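# Pack every block into the chest and close it

## Task

Place every block, and only blocks, inside the chest, then close its lid. At the end the chest must stand upright on the bench, no portion of the tray may be inside or above the chest, and the result must hold without the robot supporting anything. Release everything and pull the grippers away afterward.

## Robot and tools

Robot: two arms, left_arm and right_arm, each ending in a parallel gripper. The gripper's fingers extend along its own +z axis and close toward each other along its own y axis. The reported hand point sits between the finger pads, roughly 1 cm short of the fingertips.

Scene frame: all printed poses use one shared frame. The origin is on the table surface midway between the arms, +x reaches out over the table, +z is up, and left_arm sits on the +y side. The names left and right do not match image sides. Each pose is a position in metres plus a quaternion in w,x,y,z order. Printed hand positions can be slightly wrong, especially when an arm is stretched far. Arm bases may be tilted. Mounting plates and the metal frame behind the arms are fixed obstacles; a "too close" warning counts a plate and its side of the frame as part of that arm.

The 14-number row (used by both execute_actions and move): one flat list covering both arms. Numbers 1-7 are for left_arm and 8-14 for right_arm. Each group is dx, dy, dz, rx, ry, rz, opening, and every value must lie in [-1, 1]. dx..rz are an offset, not a pose. They are expressed in that gripper's own axes, and they are measured from the gripper pose shown in the most recent result. Before any result in the scene has shown it, and for second or later calls within one reply, they are measured from where the robot stands when the action begins. A value of 1.0 equals 0.6 m of travel or 180 degrees of turn. rx, ry, rz form a single rotation vector. Opening is absolute, not an offset: +1 is fully open (0.094 m) and -1 is shut. An all-zero offset is not a pause; it pulls the arm back to the reference pose.

execute_actions takes "actions", a list holding at most one item, plus an optional "pictures" flag (images come by default). An empty list just reports the state. An item with "rows" (1 to 15 rows) and "steps" (up to 15, default 15) runs that many control steps of 1/30 s each. Each row is applied for one step, and the final row repeats if rows run out. Every row is measured from the same reference pose, not from the row before it. An item with only "steps" (up to 300) is a wait counted from the previous result, so time spent composing the reply counts toward it. A refused call sends the robot nothing.

move takes "target" (one 14-number row, same layout and reference as above) and optional "speed" in m/s, 0.002 to 0.5, default 0.25. Rotation speed is capped at twice that number in rad/s. It drives each gripper in a straight line toward its target. Both paths finish together and last 0.5 to 10 s, stopping early at 10 s. It does not steer around obstacles or the other arm. Grippers lag, drift, and can exceed the speed, most of all near full reach. The opening is sent when the move starts. The result adds a "move:" line giving the ending (done, off_target, moving, held, fault) and any limits. paced means the command was clipped. held means a safety check blocked steps, after which the arm may lurch fast. The result also gives each gripper's distance from its target. If only one arm is named, the other finished normally.

wait takes "seconds" (0 to 10) and lets the simulation run with no new command.

zoom_image takes "camera" (cam_high, cam_low, cam_left_wrist, cam_right_wrist) and "region" [x0, y0, x1, y1] in pixels, top-left origin, at most 504 by 504. All images are 504x504; the wrist cameras are fisheye.

finished_scene takes "scene", the number of the current scene, and ends it permanently, then grades it. Answering without any tool call also ends things, so always keep calling tools.

Control behaviour: each step the commanded pose is limited to 70 mm and 16 degrees from the measured pose. Damped inverse kinematics favour position over orientation. Large offsets may need several actions; after an action, the arm only continues to its last clipped pose. Arms tend to finish a centimetre or more low and can creep down. To hold an arm still, send the correction back to its wanted pose in a reply's first call and zeros afterward, raising the aim if it still sags. The simulation keeps running while a reply is being written, and objects may occasionally be tugged or nudged.

Result lines: the state line lists each gripper pose. grip_measured is the finger opening on the command scale; the last joint value is the opening in metres. Readings can be off by about 1 mm. To grasp, command about 0.03 below grip_measured; less gives a softer hold. Finger force peaks around 50-62 N, less on thin parts. "Hand target" shows where the controller is driving each gripper. "pose unreachable" means the clearance check altered or stopped that arm's command, and HELD flags the affected steps. Joint ranges (rad): waist -2.618 to 3.054, shoulder 0 to 3.142, elbow 0 to 3.142, wrist pitch and yaw -1.571 to 1.571, wrist roll -2.094 to 2.094. Joint torques carry offsets and noise and are nonzero even in free air.

Motor heat: holding loads warms motors. MOTOR HOT appears from 75 °C. At 90 °C that arm is stopped for 10 s. At 100 °C the arm goes limp and falls. Both are reported as OVER-TEMPERATURE FAULT.

Avoid: pushing anything off the table, which fails the job outright. Also avoid arm-to-arm collisions or hard pressing, dropping or slamming objects, and fast contacts. Speed and how far a target lies beyond contact both raise impact force. A blocked arm keeps pushing until given a new command. Smooth, low-effort motion is preferred.

Each tool is called after "Request:" as a command line: name --argument value for each argument, lists and objects as JSON in quotes; but a table of rows of numbers goes row by row, as --pt "numbers of a row", without its own name.

## Session

Request:
execute_actions --actions '[]'

Scene clock: 0.00 s of 5550.00 s.
left_arm: end_effector_position=(+0.2082, +0.5201, +0.2357) grip_measured=+1.000 end_effector_quat_wxyz=(-0.066, -0.539, +0.840, -0.013) | right_arm: end_effector_position=(+0.2250, +0.1956, +0.3121) grip_measured=+1.000 end_effector_quat_wxyz=(-0.277, +0.510, -0.464, -0.669)
Joint positions: left_arm=[ 1.251  1.503  1.468 -1.416  0.372 -0.016  0.094] | right_arm=[ 0.972  2.029  1.489  0.293 -0.822 -0.273  0.094]
Joint velocities: left_arm=[-0.012  0.012 -0.002  0.037  0.037 -0.007  0.   ] | right_arm=[ 0.007 -0.007 -0.022 -0.007  0.007 -0.007  0.   ]
Joint torques (N m, as the arm reports them, + toward a larger angle): no reading
Hand target (left_arm): +0.210, +0.523, +0.240; -0.057, -0.538, +0.841, -0.007
Hand target (right_arm): +0.223, +0.196, +0.328; +0.288, -0.511, +0.447, +0.675

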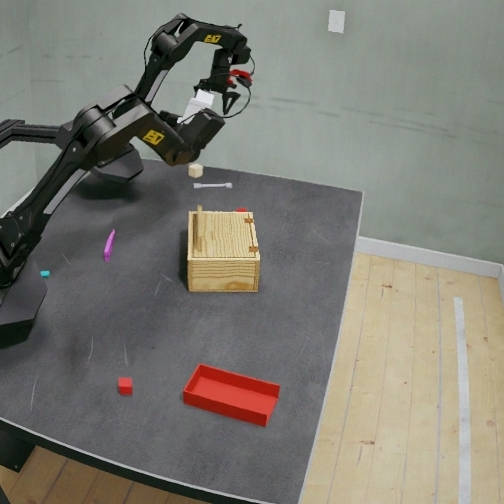

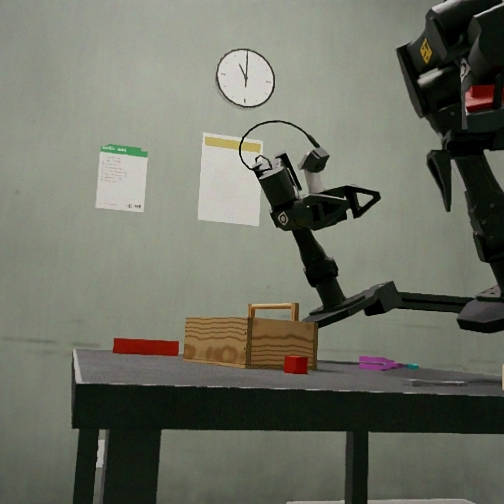

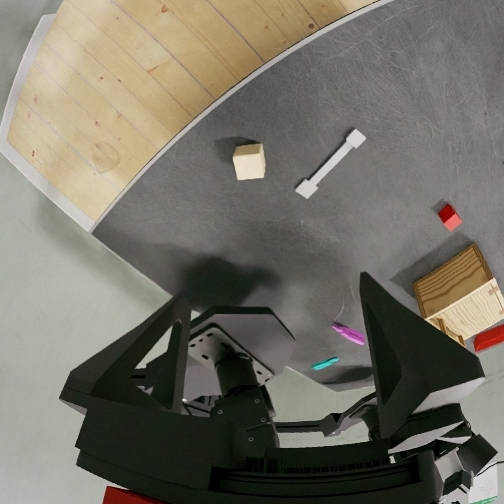

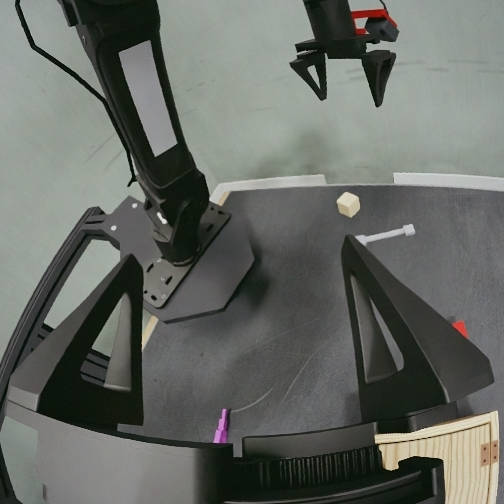

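Request:
move --target '[-0.13,0.02,0.2,0,0,0,1, 0,0,0,0,0,0,1]'

Scene clock: 10.97 s of 5550.00 s.
left_arm: end_effector_position=(+0.2126, +0.5774, +0.1049) grip_measured=+1.000 end_effector_quat_wxyz=(-0.080, -0.541, +0.837, -0.025) | right_arm: end_effector_position=(+0.2252, +0.1957, +0.3119) grip_measured=+1.000 end_effector_quat_wxyz=(-0.277, +0.510, -0.465, -0.669)
Joint positions: left_arm=[ 1.164  1.854  1.415 -1.018  0.37  -0.1    0.094] | right_arm=[ 0.972  2.029  1.489  0.293 -0.821 -0.273  0.094]
Joint velocities: left_arm=[-0.007 -0.027 -0.012 -0.022 -0.051  0.022  0.   ] | right_arm=[ 0.002  0.007  0.012  0.051 -0.051  0.037  0.   ]
Joint torques (N m, as the arm reports them, + toward a larger angle): left_arm=[ 3.52 -8.71  5.64  0.25 -0.11 -0.15] | right_arm=[  4.52 -10.69   6.06   1.74  -0.39   0.  ]
Hand target (left_arm): +0.217, +0.585, +0.109; -0.066, -0.539, +0.840, -0.012
Hand target (right_arm): +0.225, +0.196, +0.312; +0.277, -0.510, +0.464, +0.669
Off the commanded pose (left_arm): 0.009 m, 2 deg.
Off the commanded pose (right_arm): 0.000 m, 0 deg.
After step 90, 6.73 s passed at rest.
move: done

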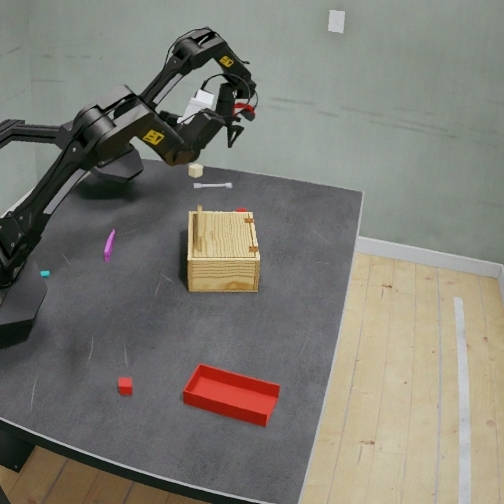

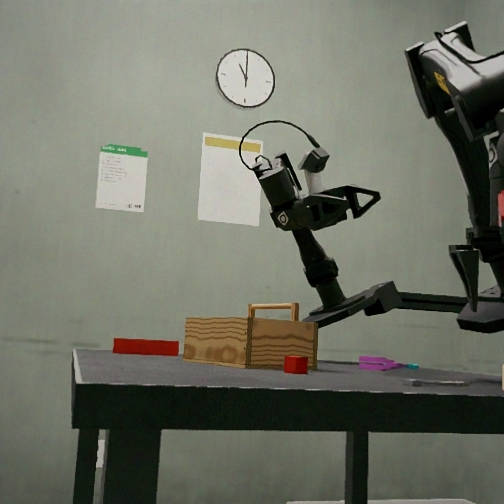

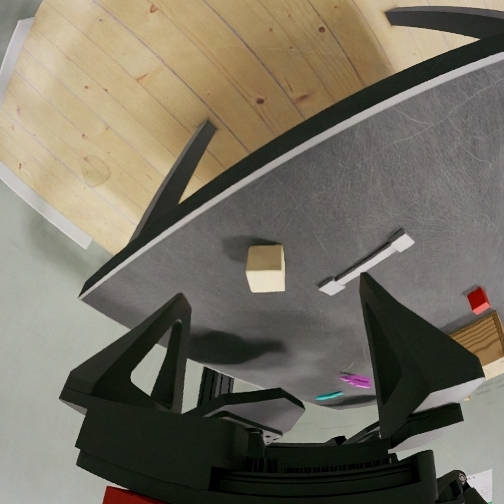

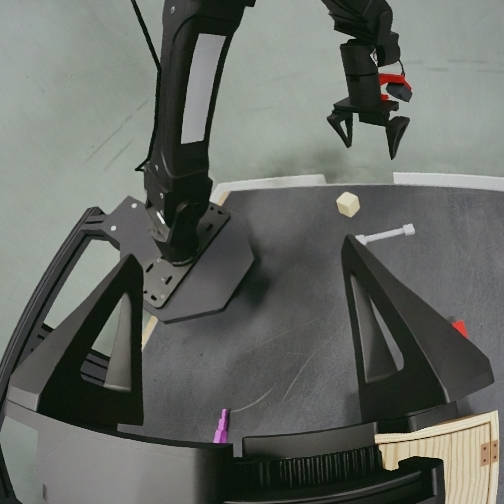

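Request:
move --target '[-0.08,0.0,0.08,0,0,0,1, 0,0,0,0,0,0,1]'

Scene clock: 15.23 s of 5550.00 s.
left_arm: end_effector_position=(+0.2166, +0.6023, +0.0451) grip_measured=+1.000 end_effector_quat_wxyz=(-0.101, -0.543, +0.832, -0.037) | right_arm: end_effector_position=(+0.2254, +0.1958, +0.3118) grip_measured=+1.000 end_effector_quat_wxyz=(-0.278, +0.510, -0.465, -0.668)
Joint positions: left_arm=[ 1.132  2.09   1.548 -0.956  0.37  -0.123  0.094] | right_arm=[ 0.972  2.029  1.489  0.293 -0.819 -0.273  0.094]
Joint velocities: left_arm=[ 0.002  0.002 -0.017 -0.022 -0.022 -0.022  0.   ] | right_arm=[-0.002  0.017 -0.007 -0.022 -0.081  0.037  0.   ]
Joint torques (N m, as the arm reports them, + toward a larger angle): left_arm=[ 3.94 -9.69  6.53  0.12 -0.01 -0.16] | right_arm=[  4.52 -10.71   6.05   1.73  -0.39   0.01]
Hand target (left_arm): +0.227, +0.615, +0.051; -0.080, -0.541, +0.837, -0.025
Hand target (right_arm): +0.225, +0.196, +0.312; +0.277, -0.510, +0.464, +0.669
Off the commanded pose (left_arm): 0.017 m, 3 deg.
Off the commanded pose (right_arm): 0.000 m, 0 deg.
After step 90, 0.33 s passed at rest.
move: off_target (left_arm)

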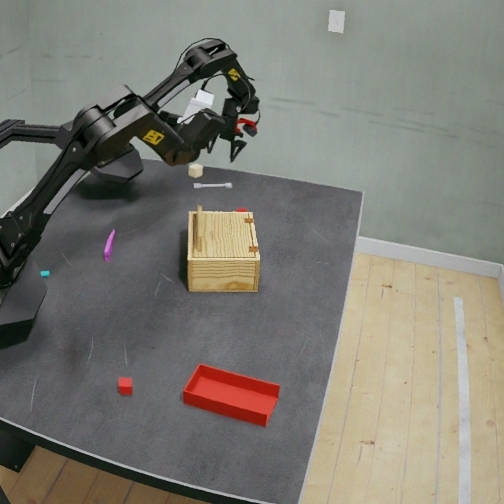

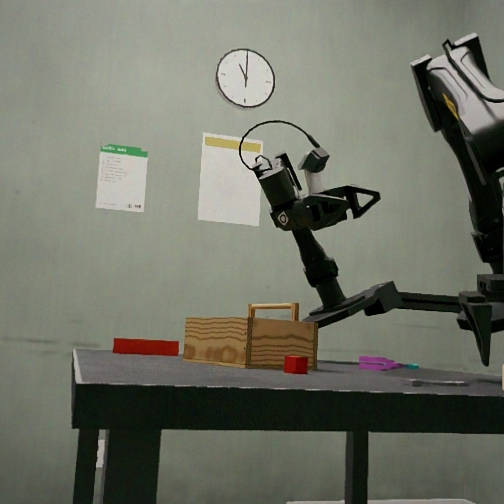

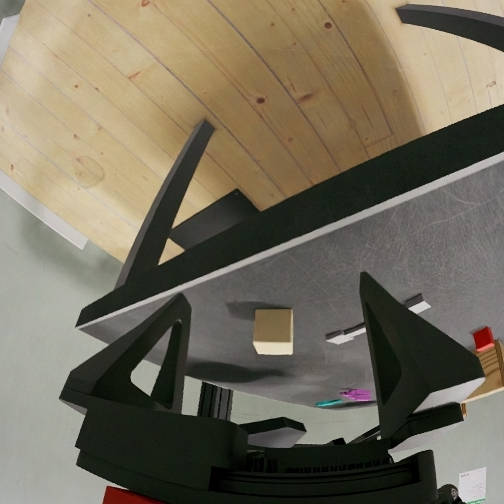

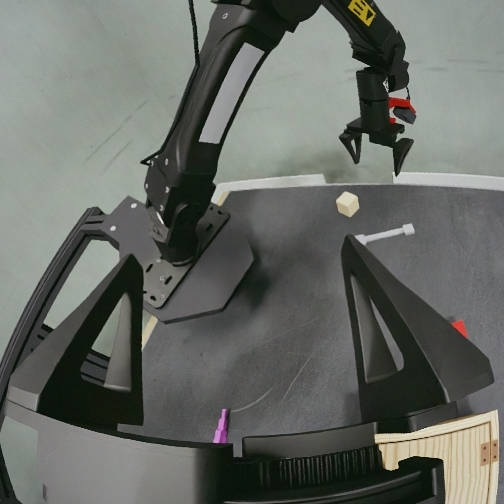

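Request:
move --target '[0.03,0.0,0.12,0,0,0,1, 0,0,0,0,0,0,1]' --speed 0.1

Scene clock: 21.37 s of 5550.00 s.
left_arm: end_effector_position=(+0.2084, +0.5811, +0.0116) grip_measured=+1.000 end_effector_quat_wxyz=(-0.096, -0.545, +0.832, -0.041) | right_arm: end_effector_position=(+0.2256, +0.1959, +0.3116) grip_measured=+1.000 end_effector_quat_wxyz=(-0.278, +0.510, -0.466, -0.668)
Joint positions: left_arm=[ 1.091  2.087  1.393 -0.78   0.379 -0.171  0.094] | right_arm=[ 0.972  2.029  1.489  0.293 -0.818 -0.273  0.094]
Joint velocities: left_arm=[-0.017 -0.012 -0.012 -0.037 -0.037 -0.022  0.   ] | right_arm=[ 0.012  0.002  0.002 -0.037  0.066  0.007  0.   ]
Joint torques (N m, as the arm reports them, + toward a larger angle): left_arm=[ 1.52 -5.54  1.03  0.99 -0.12 -0.3 ] | right_arm=[  4.52 -10.7    6.06   1.74  -0.39   0.  ]
Hand target (left_arm): +0.200, +0.572, -0.018; -0.103, -0.543, +0.832, -0.038
Hand target (right_arm): +0.225, +0.196, +0.312; +0.278, -0.510, +0.465, +0.668
Off the commanded pose (left_arm): 0.035 m, 1 deg.
Off the commanded pose (right_arm): 0.000 m, 0 deg.
After step 90, 2.13 s passed at rest.
move: off_target (left_arm)

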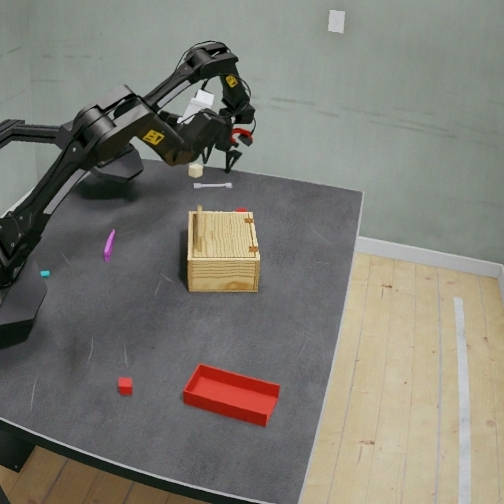

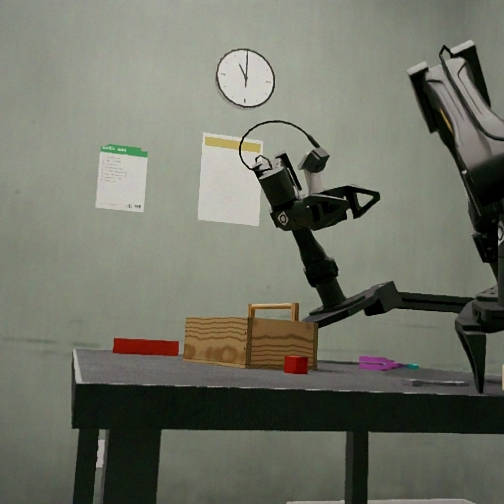

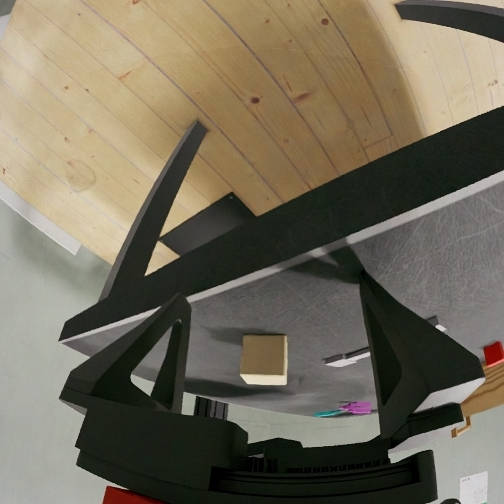

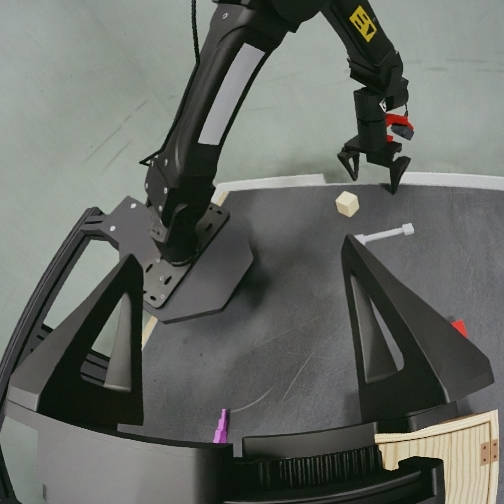

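Request:
move --target '[0.1,0.005,-0.03,0,0,0,1, 0,0,0,0,0,0,1]' --speed 0.1

Scene clock: 27.30 s of 5550.00 s.
left_arm: end_effector_position=(+0.1834, +0.5313, +0.0392) grip_measured=+1.000 end_effector_quat_wxyz=(-0.104, -0.547, +0.829, -0.045) | right_arm: end_effector_position=(+0.2258, +0.1960, +0.3115) grip_measured=+1.000 end_effector_quat_wxyz=(-0.278, +0.510, -0.466, -0.667)
Joint positions: left_arm=[ 1.09   1.876  1.134 -0.752  0.38  -0.172  0.094] | right_arm=[ 0.972  2.029  1.489  0.293 -0.816 -0.273  0.094]
Joint velocities: left_arm=[ 0.002  0.007 -0.022  0.022 -0.051 -0.037  0.   ] | right_arm=[-0.007  0.002 -0.002 -0.007  0.007  0.007  0.   ]
Joint torques (N m, as the arm reports them, + toward a larger angle): left_arm=[ 3.   -8.55  2.55  0.13 -0.01 -0.02] | right_arm=[  4.52 -10.71   6.06   1.74  -0.39   0.  ]
Hand target (left_arm): +0.184, +0.531, +0.041; -0.096, -0.545, +0.832, -0.041
Hand target (right_arm): +0.226, +0.196, +0.312; +0.278, -0.510, +0.466, +0.668
Off the commanded pose (left_arm): 0.003 m, 1 deg.
Off the commanded pose (right_arm): 0.000 m, 0 deg.
After step 90, 1.97 s passed at rest.
move: done

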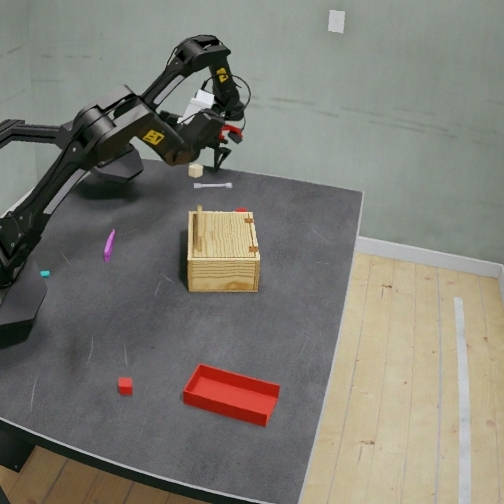

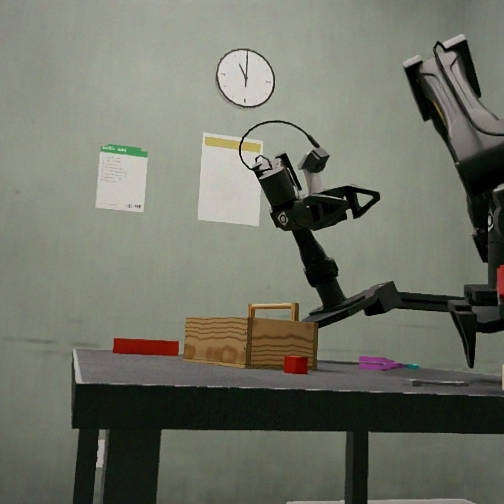

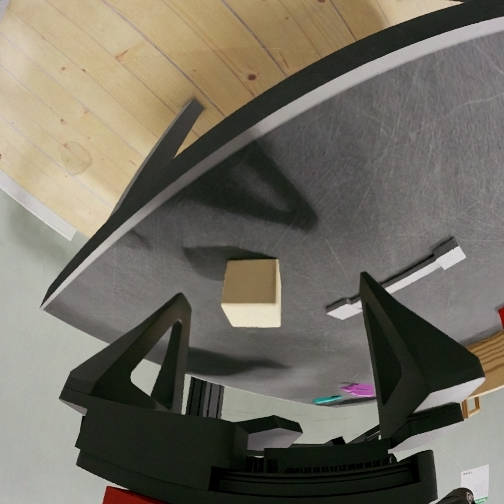

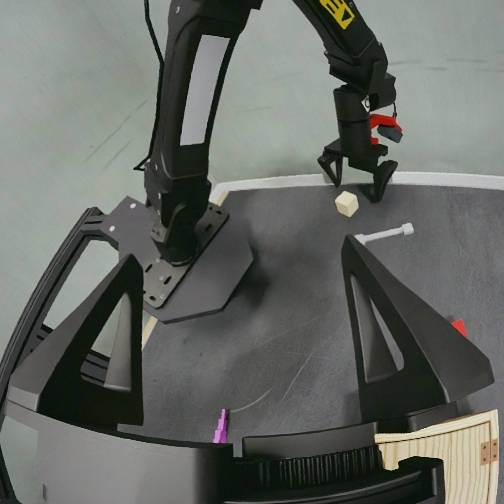

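Request:
move --target '[0.02,0.025,0.03,0,0,0,1, 0,0,0,0,0,0,1]' --speed 0.1

Request:
move --target '[0,0,0,0,0,0,-0.4, 0,0,0,0,0,0,1]'

Scene clock: 32.23 s of 5550.00 s.
left_arm: end_effector_position=(+0.1699, +0.5217, +0.0271) grip_measured=+1.000 end_effector_quat_wxyz=(-0.105, -0.544, +0.831, -0.046) | right_arm: end_effector_position=(+0.2260, +0.1961, +0.3113) grip_measured=+1.000 end_effector_quat_wxyz=(-0.279, +0.510, -0.467, -0.667)
Joint positions: left_arm=[ 1.09   1.876  1.054 -0.675  0.38  -0.164  0.094] | right_arm=[ 0.972  2.029  1.489  0.293 -0.814 -0.273  0.094]
Joint velocities: left_arm=[-0.012  0.002 -0.022  0.007 -0.022 -0.022  0.   ] | right_arm=[-0.002 -0.012 -0.017 -0.037 -0.007 -0.007  0.   ]
Joint torques (N m, as the arm reports them, + toward a larger angle): left_arm=[ 4.23 -7.06  2.48  0.18  0.01  0.01] | right_arm=[  4.53 -10.7    6.04   1.74  -0.39   0.01]
Hand target (left_arm): +0.163, +0.523, +0.025; -0.104, -0.547, +0.829, -0.045
Hand target (right_arm): +0.226, +0.196, +0.311; +0.278, -0.510, +0.466, +0.667
Off the commanded pose (left_arm): 0.008 m, 0 deg.
Off the commanded pose (right_arm): 0.000 m, 0 deg.
After step 90, 1.00 s passed at rest.
move: done

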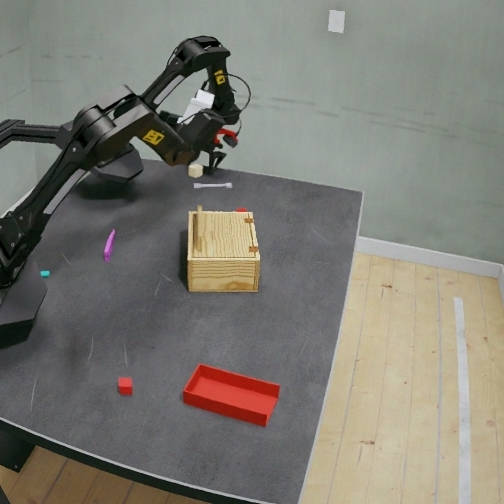

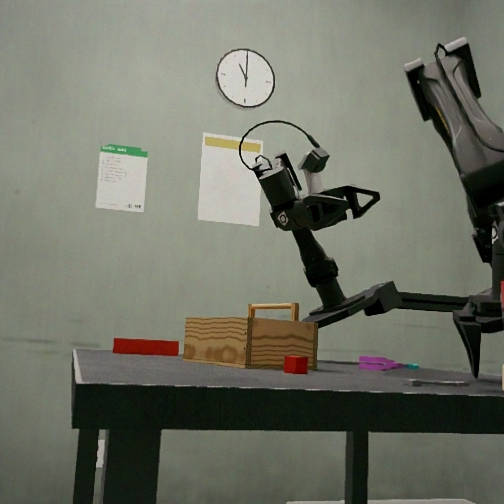

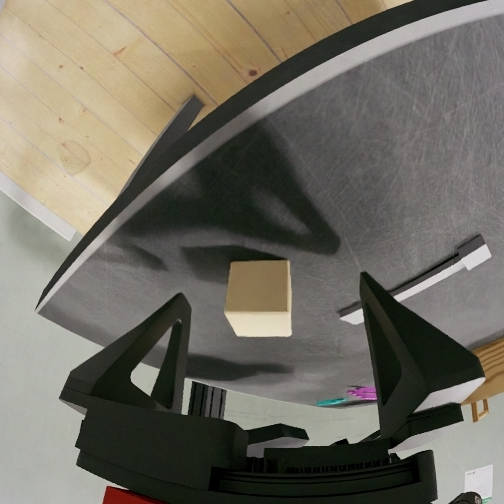

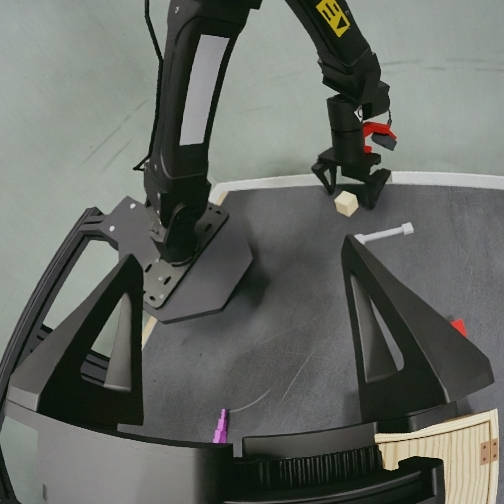

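Scene clock: 32.73 s of 5550.00 s.
left_arm: end_effector_position=(+0.1699, +0.5217, +0.0271) grip_measured=-0.362 end_effector_quat_wxyz=(-0.105, -0.544, +0.831, -0.046) | right_arm: end_effector_position=(+0.2262, +0.1962, +0.3111) grip_measured=+1.000 end_effector_quat_wxyz=(-0.279, +0.510, -0.467, -0.666)
Joint positions: left_arm=[ 1.09   1.876  1.054 -0.675  0.38  -0.164  0.03 ] | right_arm=[ 0.972  2.029  1.489  0.293 -0.813 -0.273  0.094]
Joint velocities: left_arm=[-0.017 -0.002 -0.002  0.051  0.022 -0.007  0.001] | right_arm=[0.017 0.012 0.012 0.066 0.007 0.022 0.   ]
Joint torques (N m, as the arm reports them, + toward a larger angle): left_arm=[ 2.98 -7.3   3.43  0.02  0.01 -0.04] | right_arm=[  4.52 -10.71   6.06   1.74  -0.38   0.01]
Hand target (left_arm): +0.170, +0.522, +0.027; -0.105, -0.544, +0.831, -0.046
Hand target (right_arm): +0.226, +0.196, +0.311; +0.279, -0.510, +0.467, +0.667
Off the commanded pose (left_arm): 0.000 m, 0 deg.
Off the commanded pose (right_arm): 0.000 m, 0 deg.
move: done

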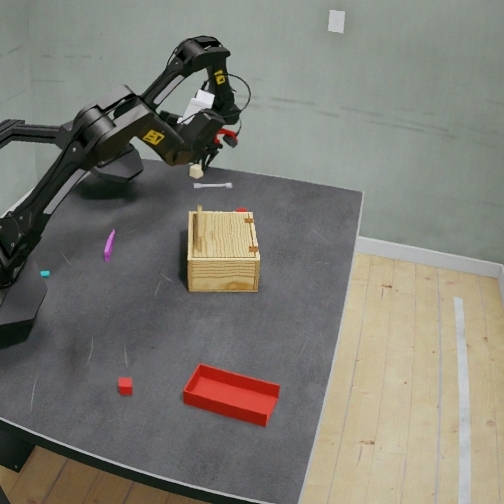

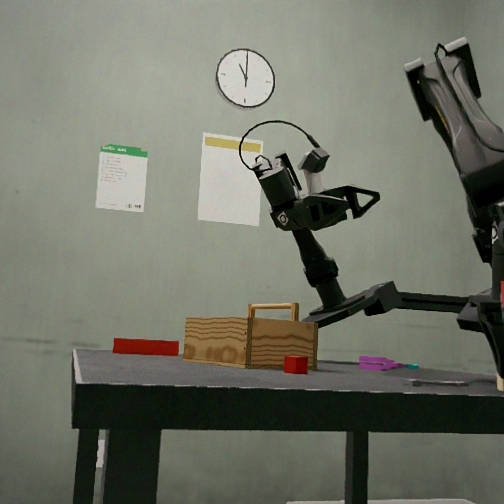

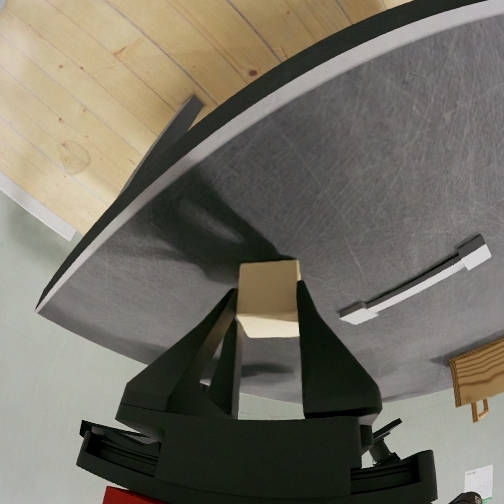

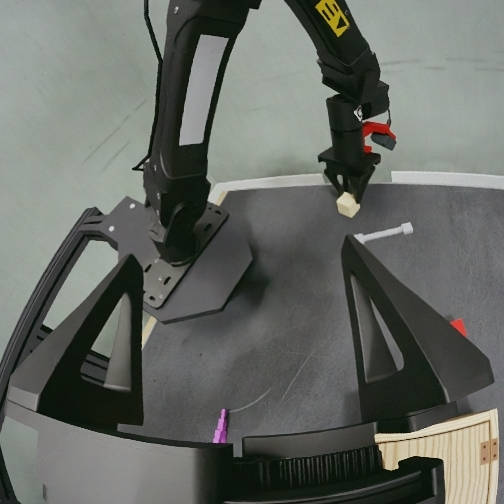

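Request:
move --target '[0,0,0,0,0,0,-0.4, 0,0,0,0,0.5,0,1]'

Scene clock: 41.87 s of 5550.00 s.
left_arm: end_effector_position=(+0.1699, +0.5217, +0.0271) grip_measured=-0.362 end_effector_quat_wxyz=(-0.105, -0.544, +0.831, -0.046) | right_arm: end_effector_position=(+0.2334, +0.1901, +0.2946) grip_measured=+1.000 end_effector_quat_wxyz=(-0.182, +0.762, -0.584, -0.214)
Joint positions: left_arm=[ 1.09   1.876  1.054 -0.675  0.38  -0.164  0.03 ] | right_arm=[ 1.236  2.482  2.846 -1.33   0.21  -0.627  0.094]
Joint velocities: left_arm=[ 0.002  0.007 -0.002 -0.095  0.007 -0.037  0.   ] | right_arm=[-0.007  0.017  0.012 -0.051  0.11  -0.051  0.   ]
Joint torques (N m, as the arm reports them, + toward a larger angle): left_arm=[ 3.03 -7.33  3.53 -0.03 -0.04  0.02] | right_arm=[  7.81 -11.82   7.82   1.24  -0.17  -0.1 ]
Hand target (left_arm): +0.170, +0.522, +0.027; -0.105, -0.544, +0.831, -0.046
Hand target (right_arm): +0.225, +0.194, +0.311; -0.198, +0.766, -0.571, -0.220
Off the commanded pose (left_arm): 0.000 m, 0 deg.
Off the commanded pose (right_arm): 0.019 m, 40 deg; orientation clipped at the last step of the last action.
elbow stopped short (right arm): the move would have taken joint 3 (elbow) straighter than the controller allows; a more bent joint 3 avoids this.
After step 90, 1.93 s passed at rest.
move: off_target (right_arm); limits=paced

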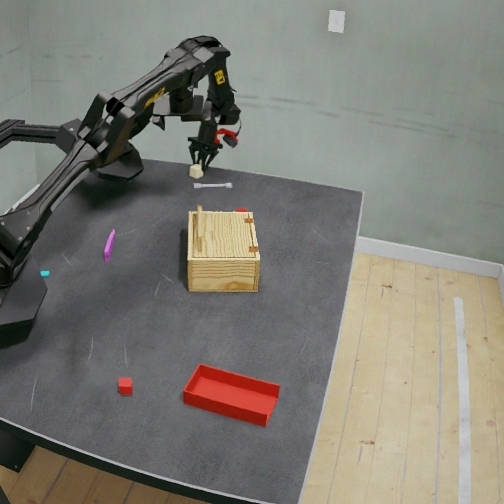

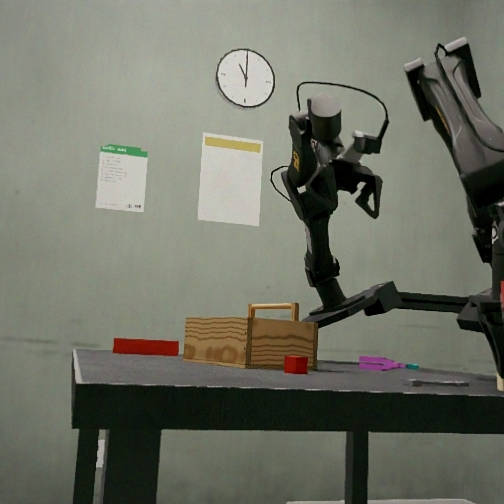

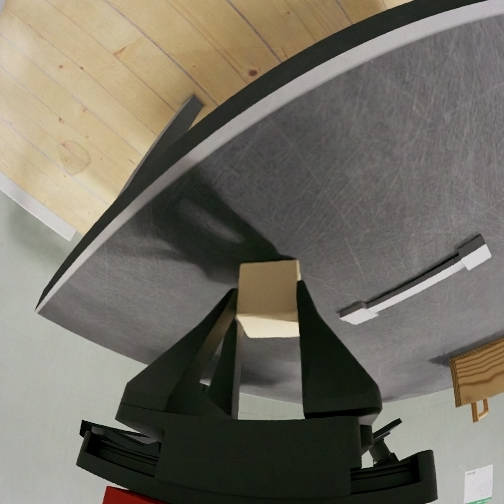

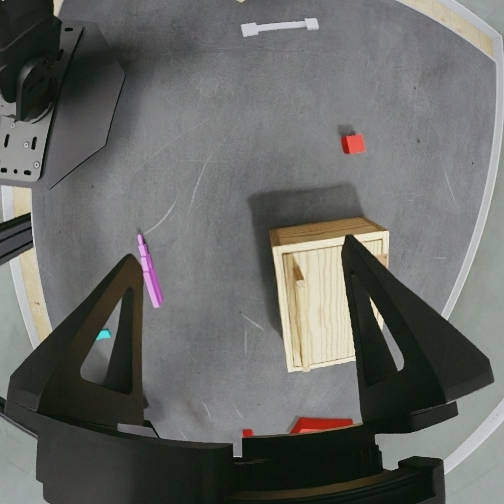

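Request:
move --target '[0,0,0,0,0,0,-0.4, 0.17,0.09,-0.01,0,0.18,0,1]'

Scene clock: 50.20 s of 5550.00 s.
left_arm: end_effector_position=(+0.1699, +0.5217, +0.0271) grip_measured=-0.362 end_effector_quat_wxyz=(-0.105, -0.544, +0.831, -0.046) | right_arm: end_effector_position=(+0.2095, +0.0920, +0.2281) grip_measured=+1.000 end_effector_quat_wxyz=(-0.027, +0.792, -0.610, -0.002)
Joint positions: left_arm=[ 1.09   1.876  1.054 -0.675  0.38  -0.164  0.03 ] | right_arm=[ 1.287  2.399  2.489 -1.562  0.508 -0.405  0.094]
Joint velocities: left_arm=[-0.012  0.007 -0.027 -0.037  0.095 -0.051 -0.001] | right_arm=[ 0.012 -0.017 -0.002  0.007 -0.022 -0.022  0.   ]
Joint torques (N m, as the arm reports them, + toward a larger angle): left_arm=[ 2.94 -7.3   3.56  0.    0.01 -0.04] | right_arm=[  7.48 -13.51   4.26   0.45   0.12   0.1 ]
Hand target (left_arm): +0.170, +0.522, +0.027; -0.105, -0.544, +0.831, -0.046
Hand target (right_arm): +0.205, +0.091, +0.243; -0.040, +0.793, -0.608, -0.005
Off the commanded pose (left_arm): 0.000 m, 0 deg.
Off the commanded pose (right_arm): 0.016 m, 2 deg.
joint sent to its limit (right arm) — the command would take joint 4 (wrist pitch) past its lower limit, so that joint was sent only as far as its limit.
After step 90, 3.67 s passed at rest.
move: off_target (right_arm)

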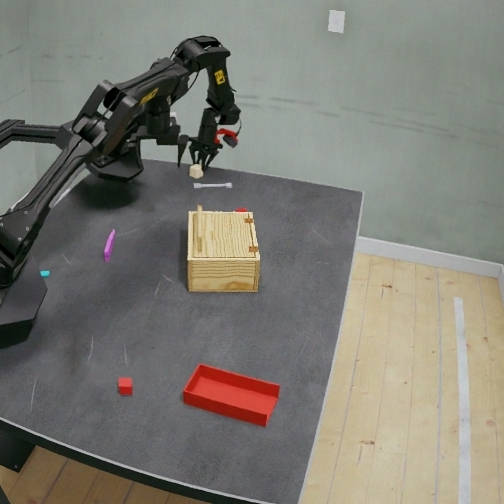

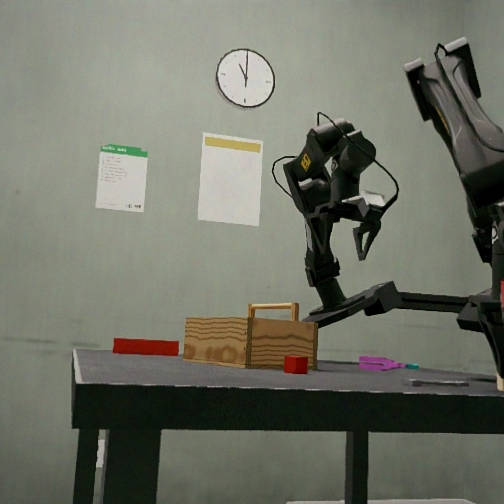

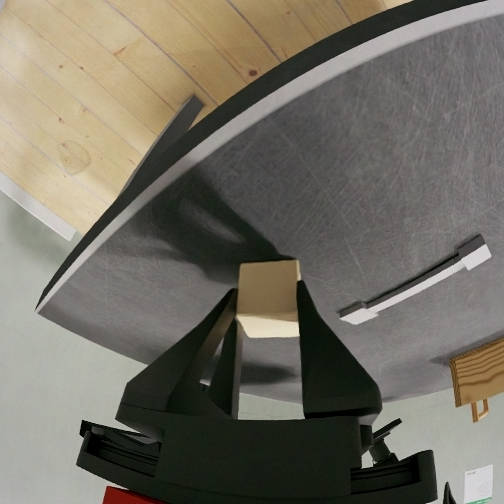

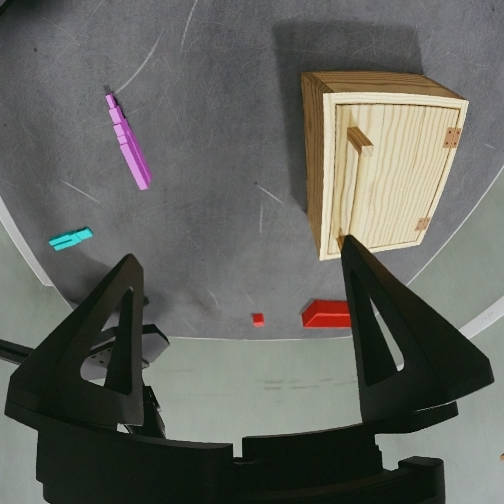

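Request:
move --target '[0,0,0,0,0,0,-0.4, -0.08,-0.15,0.08,0,0,0,1]'

Scene clock: 57.17 s of 5550.00 s.
left_arm: end_effector_position=(+0.1699, +0.5217, +0.0271) grip_measured=-0.362 end_effector_quat_wxyz=(-0.105, -0.544, +0.831, -0.046) | right_arm: end_effector_position=(+0.2876, +0.1493, +0.1695) grip_measured=+1.000 end_effector_quat_wxyz=(-0.108, +0.786, -0.609, -0.013)
Joint positions: left_arm=[ 1.09   1.876  1.054 -0.675  0.38  -0.164  0.03 ] | right_arm=[ 1.125  2.653  2.847 -1.395  0.508 -0.668  0.094]
Joint velocities: left_arm=[-0.007  0.012 -0.002 -0.066 -0.095  0.007 -0.001] | right_arm=[-0.007 -0.007 -0.007  0.022 -0.007 -0.007  0.   ]
Joint torques (N m, as the arm reports them, + toward a larger angle): left_arm=[ 2.97 -7.31  3.46 -0.02  0.02 -0.06] | right_arm=[  7.26 -12.93   7.93   1.    -0.11  -0.09]
Hand target (left_arm): +0.170, +0.522, +0.027; -0.105, -0.544, +0.831, -0.046
Hand target (right_arm): +0.284, +0.161, +0.184; -0.131, +0.785, -0.605, -0.028
Off the commanded pose (left_arm): 0.000 m, 0 deg.
Off the commanded pose (right_arm): 0.022 m, 9 deg.
elbow stopped short (right arm): the move would have taken joint 3 (elbow) straighter than the controller allows; a more bent joint 3 avoids this.
After step 90, 2.83 s passed at rest.
move: off_target (right_arm)

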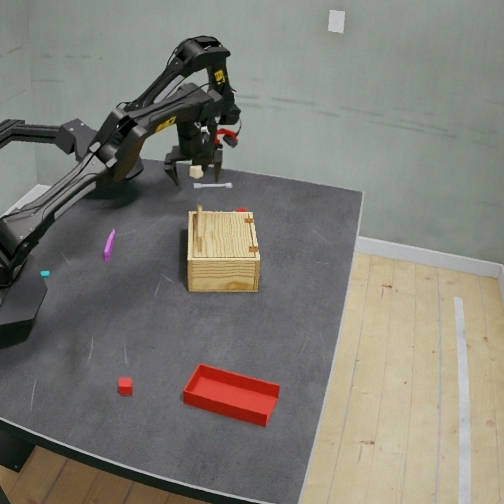

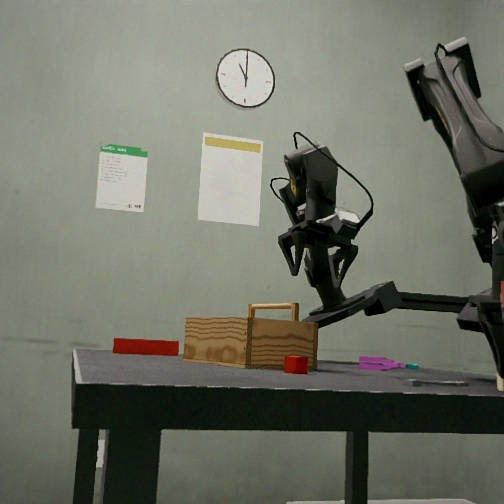

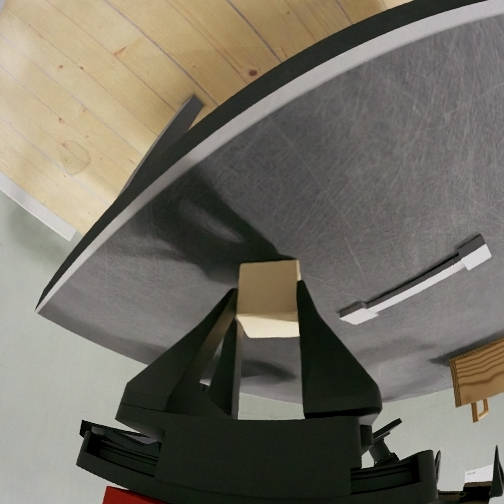

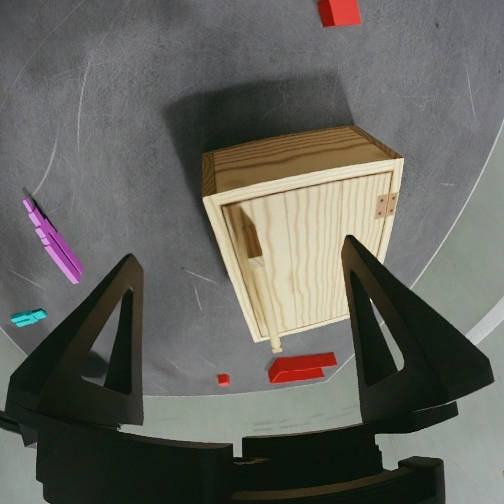

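Request:
move --target '[0,0,-0.3,0,0,-0.14,1, 0.35,0.1,-0.1,0,0,0,1]'

Scene clock: 63.40 s of 5550.00 s.
left_arm: end_effector_position=(+0.1885, +0.5490, +0.1934) grip_measured=+0.998 end_effector_quat_wxyz=(+0.126, +0.707, -0.696, +0.025) | right_arm: end_effector_position=(+0.2796, -0.0776, +0.1832) grip_measured=+1.000 end_effector_quat_wxyz=(-0.094, +0.787, -0.609, -0.004)
Joint positions: left_arm=[ 1.293  1.722  1.519 -1.405  0.38  -0.361  0.094] | right_arm=[ 0.97   1.552  1.221 -0.83   0.462 -0.818  0.094]
Joint velocities: left_arm=[ 0.012  0.027 -0.027 -0.066 -0.139 -0.081 -0.   ] | right_arm=[-0.002 -0.017 -0.002  0.037 -0.007 -0.022  0.   ]
Joint torques (N m, as the arm reports them, + toward a larger angle): left_arm=[ 4.11 -7.18  7.1  -0.1   0.02 -0.13] | right_arm=[ 2.53 -8.51  4.82  0.97 -0.2  -0.06]
Hand target (left_arm): +0.192, +0.555, +0.202; +0.112, +0.712, -0.692, +0.023
Hand target (right_arm): +0.281, -0.076, +0.188; -0.106, +0.786, -0.609, -0.013
Off the commanded pose (left_arm): 0.012 m, 2 deg.
Off the commanded pose (right_arm): 0.004 m, 2 deg.
After step 90, 1.57 s passed at rest.
move: off_target (left_arm)

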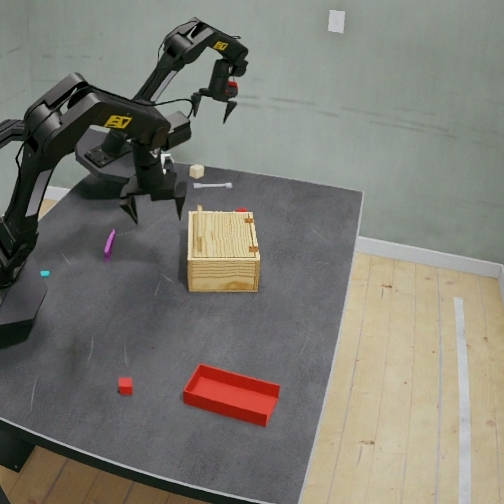

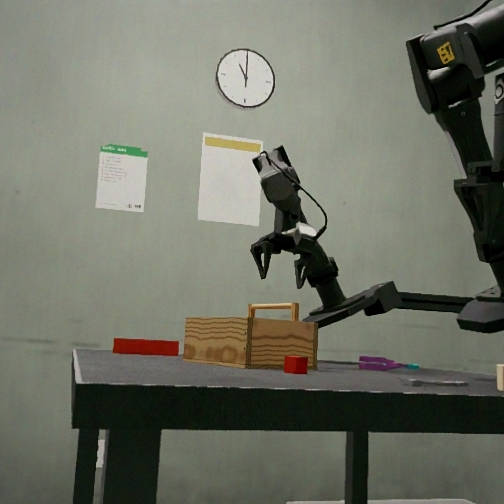

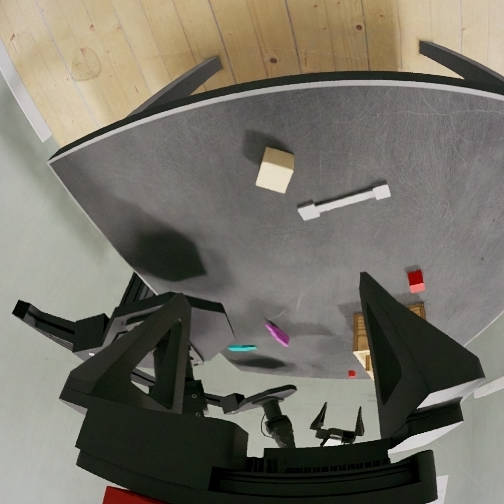

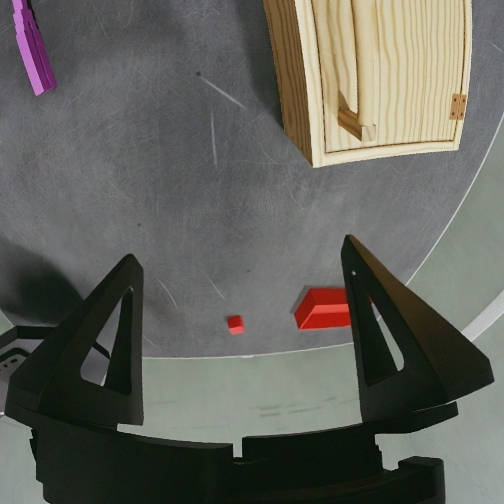

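Request:
move --target '[0.55,-0.1,0,0,0,0,1, 0.4,0,0.1,0,0,0,1]'

Scene clock: 68.97 s of 5550.00 s.
left_arm: end_effector_position=(+0.2490, +0.2317, +0.2444) grip_measured=+0.998 end_effector_quat_wxyz=(+0.136, +0.703, -0.698, +0.011) | right_arm: end_effector_position=(+0.3500, -0.3021, +0.0962) grip_measured=+1.000 end_effector_quat_wxyz=(-0.085, +0.787, -0.612, +0.001)
Joint positions: left_arm=[-0.102  1.121  1.258 -1.374  0.101 -1.775  0.094] | right_arm=[ 0.026  1.273  0.799 -0.494 -0.008 -1.651  0.094]
Joint velocities: left_arm=[-0.022 -0.017  0.002  0.037  0.051 -0.051 -0.001] | right_arm=[-0.032 -0.032 -0.017 -0.051  0.022 -0.022  0.   ]
Joint torques (N m, as the arm reports them, + toward a larger angle): left_arm=[-1.14 -4.26  7.99  0.2  -0.03 -0.09] | right_arm=[-0.33 -5.4   4.25  0.83 -0.31 -0.07]
Hand target (left_arm): +0.258, +0.232, +0.250; +0.123, +0.705, -0.698, +0.018
Hand target (right_arm): +0.347, -0.302, +0.092; -0.087, +0.788, -0.610, -0.007
Off the commanded pose (left_arm): 0.014 m, 2 deg.
Off the commanded pose (right_arm): 0.004 m, 1 deg.
After step 90, 0.40 s passed at rest.
move: off_target (left_arm)

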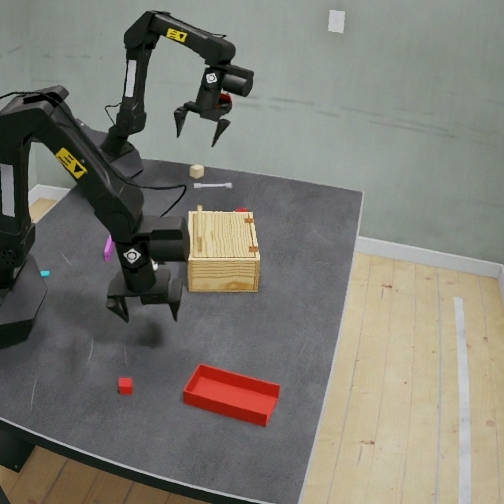

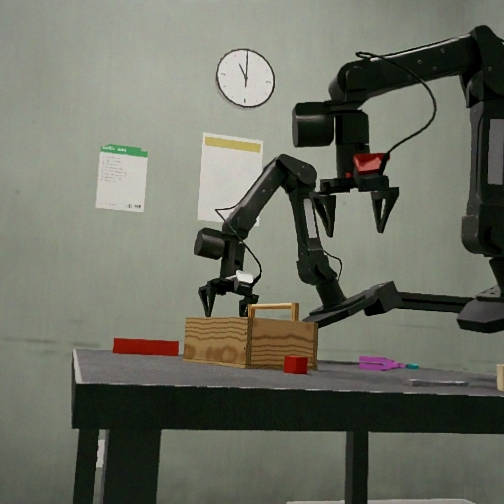

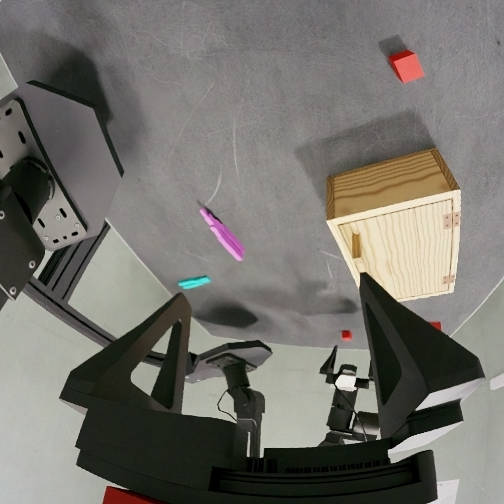

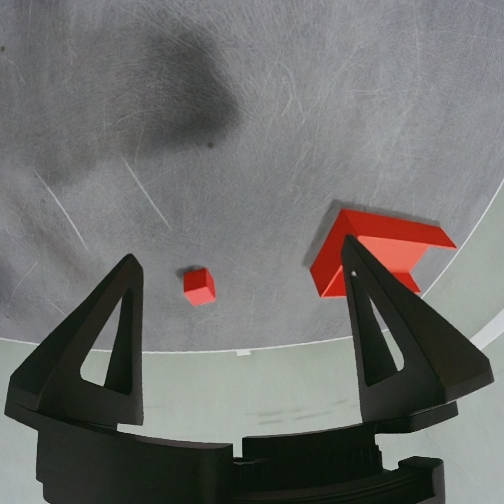

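Request:
move --target '[0.08,-0.13,0.1,0,0,0,1, 0.07,0.06,0.08,0,0,0,1]'

Scene clock: 77.30 s of 5550.00 s.
left_arm: end_effector_position=(+0.3061, +0.1757, +0.1771) grip_measured=+0.998 end_effector_quat_wxyz=(+0.151, +0.701, -0.697, -0.004) | right_arm: end_effector_position=(+0.3337, -0.3444, +0.0416) grip_measured=+1.000 end_effector_quat_wxyz=(-0.081, +0.786, -0.612, +0.007)
Joint positions: left_arm=[-0.226  1.47   1.373 -1.17   0.072 -1.892  0.094] | right_arm=[-0.153  1.389  0.649 -0.233 -0.094 -1.799  0.094]
Joint velocities: left_arm=[-0.032  0.017  0.012  0.022 -0.007  0.007 -0.001] | right_arm=[ 0.017 -0.007 -0.017  0.051  0.007  0.037  0.   ]
Joint torques (N m, as the arm reports them, + toward a larger angle): left_arm=[-1.88 -7.5   7.63  0.2   0.02 -0.17] | right_arm=[-0.72 -5.64  3.07  0.78 -0.32 -0.09]
Hand target (left_arm): +0.318, +0.173, +0.184; +0.136, +0.703, -0.698, +0.011
Hand target (right_arm): +0.330, -0.344, +0.039; -0.085, +0.787, -0.612, +0.000
Off the commanded pose (left_arm): 0.013 m, 2 deg.
Off the commanded pose (right_arm): 0.003 m, 1 deg.
After step 90, 4.17 s passed at rest.
move: off_target (left_arm)

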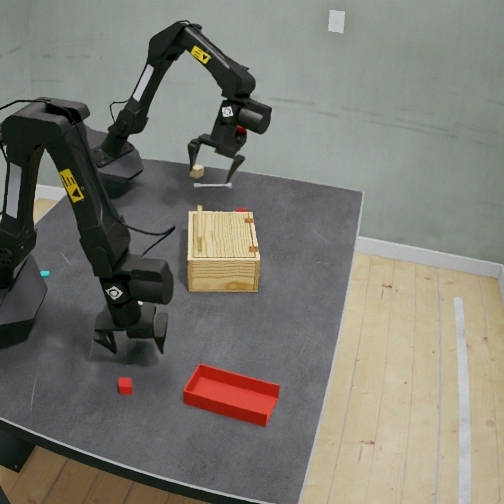

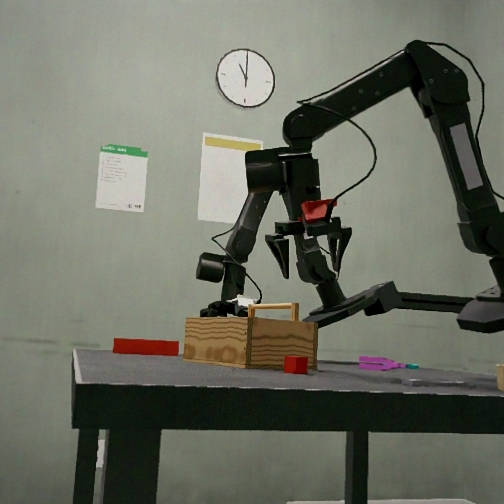

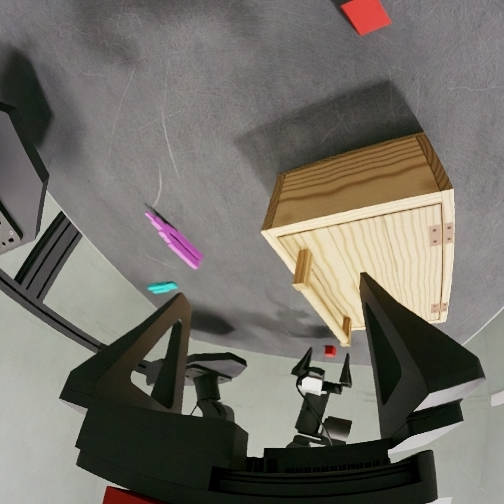

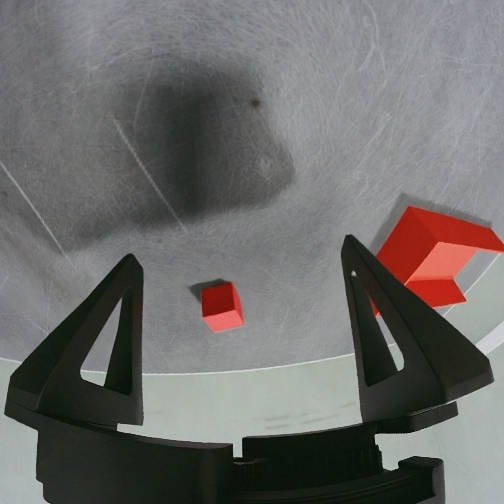

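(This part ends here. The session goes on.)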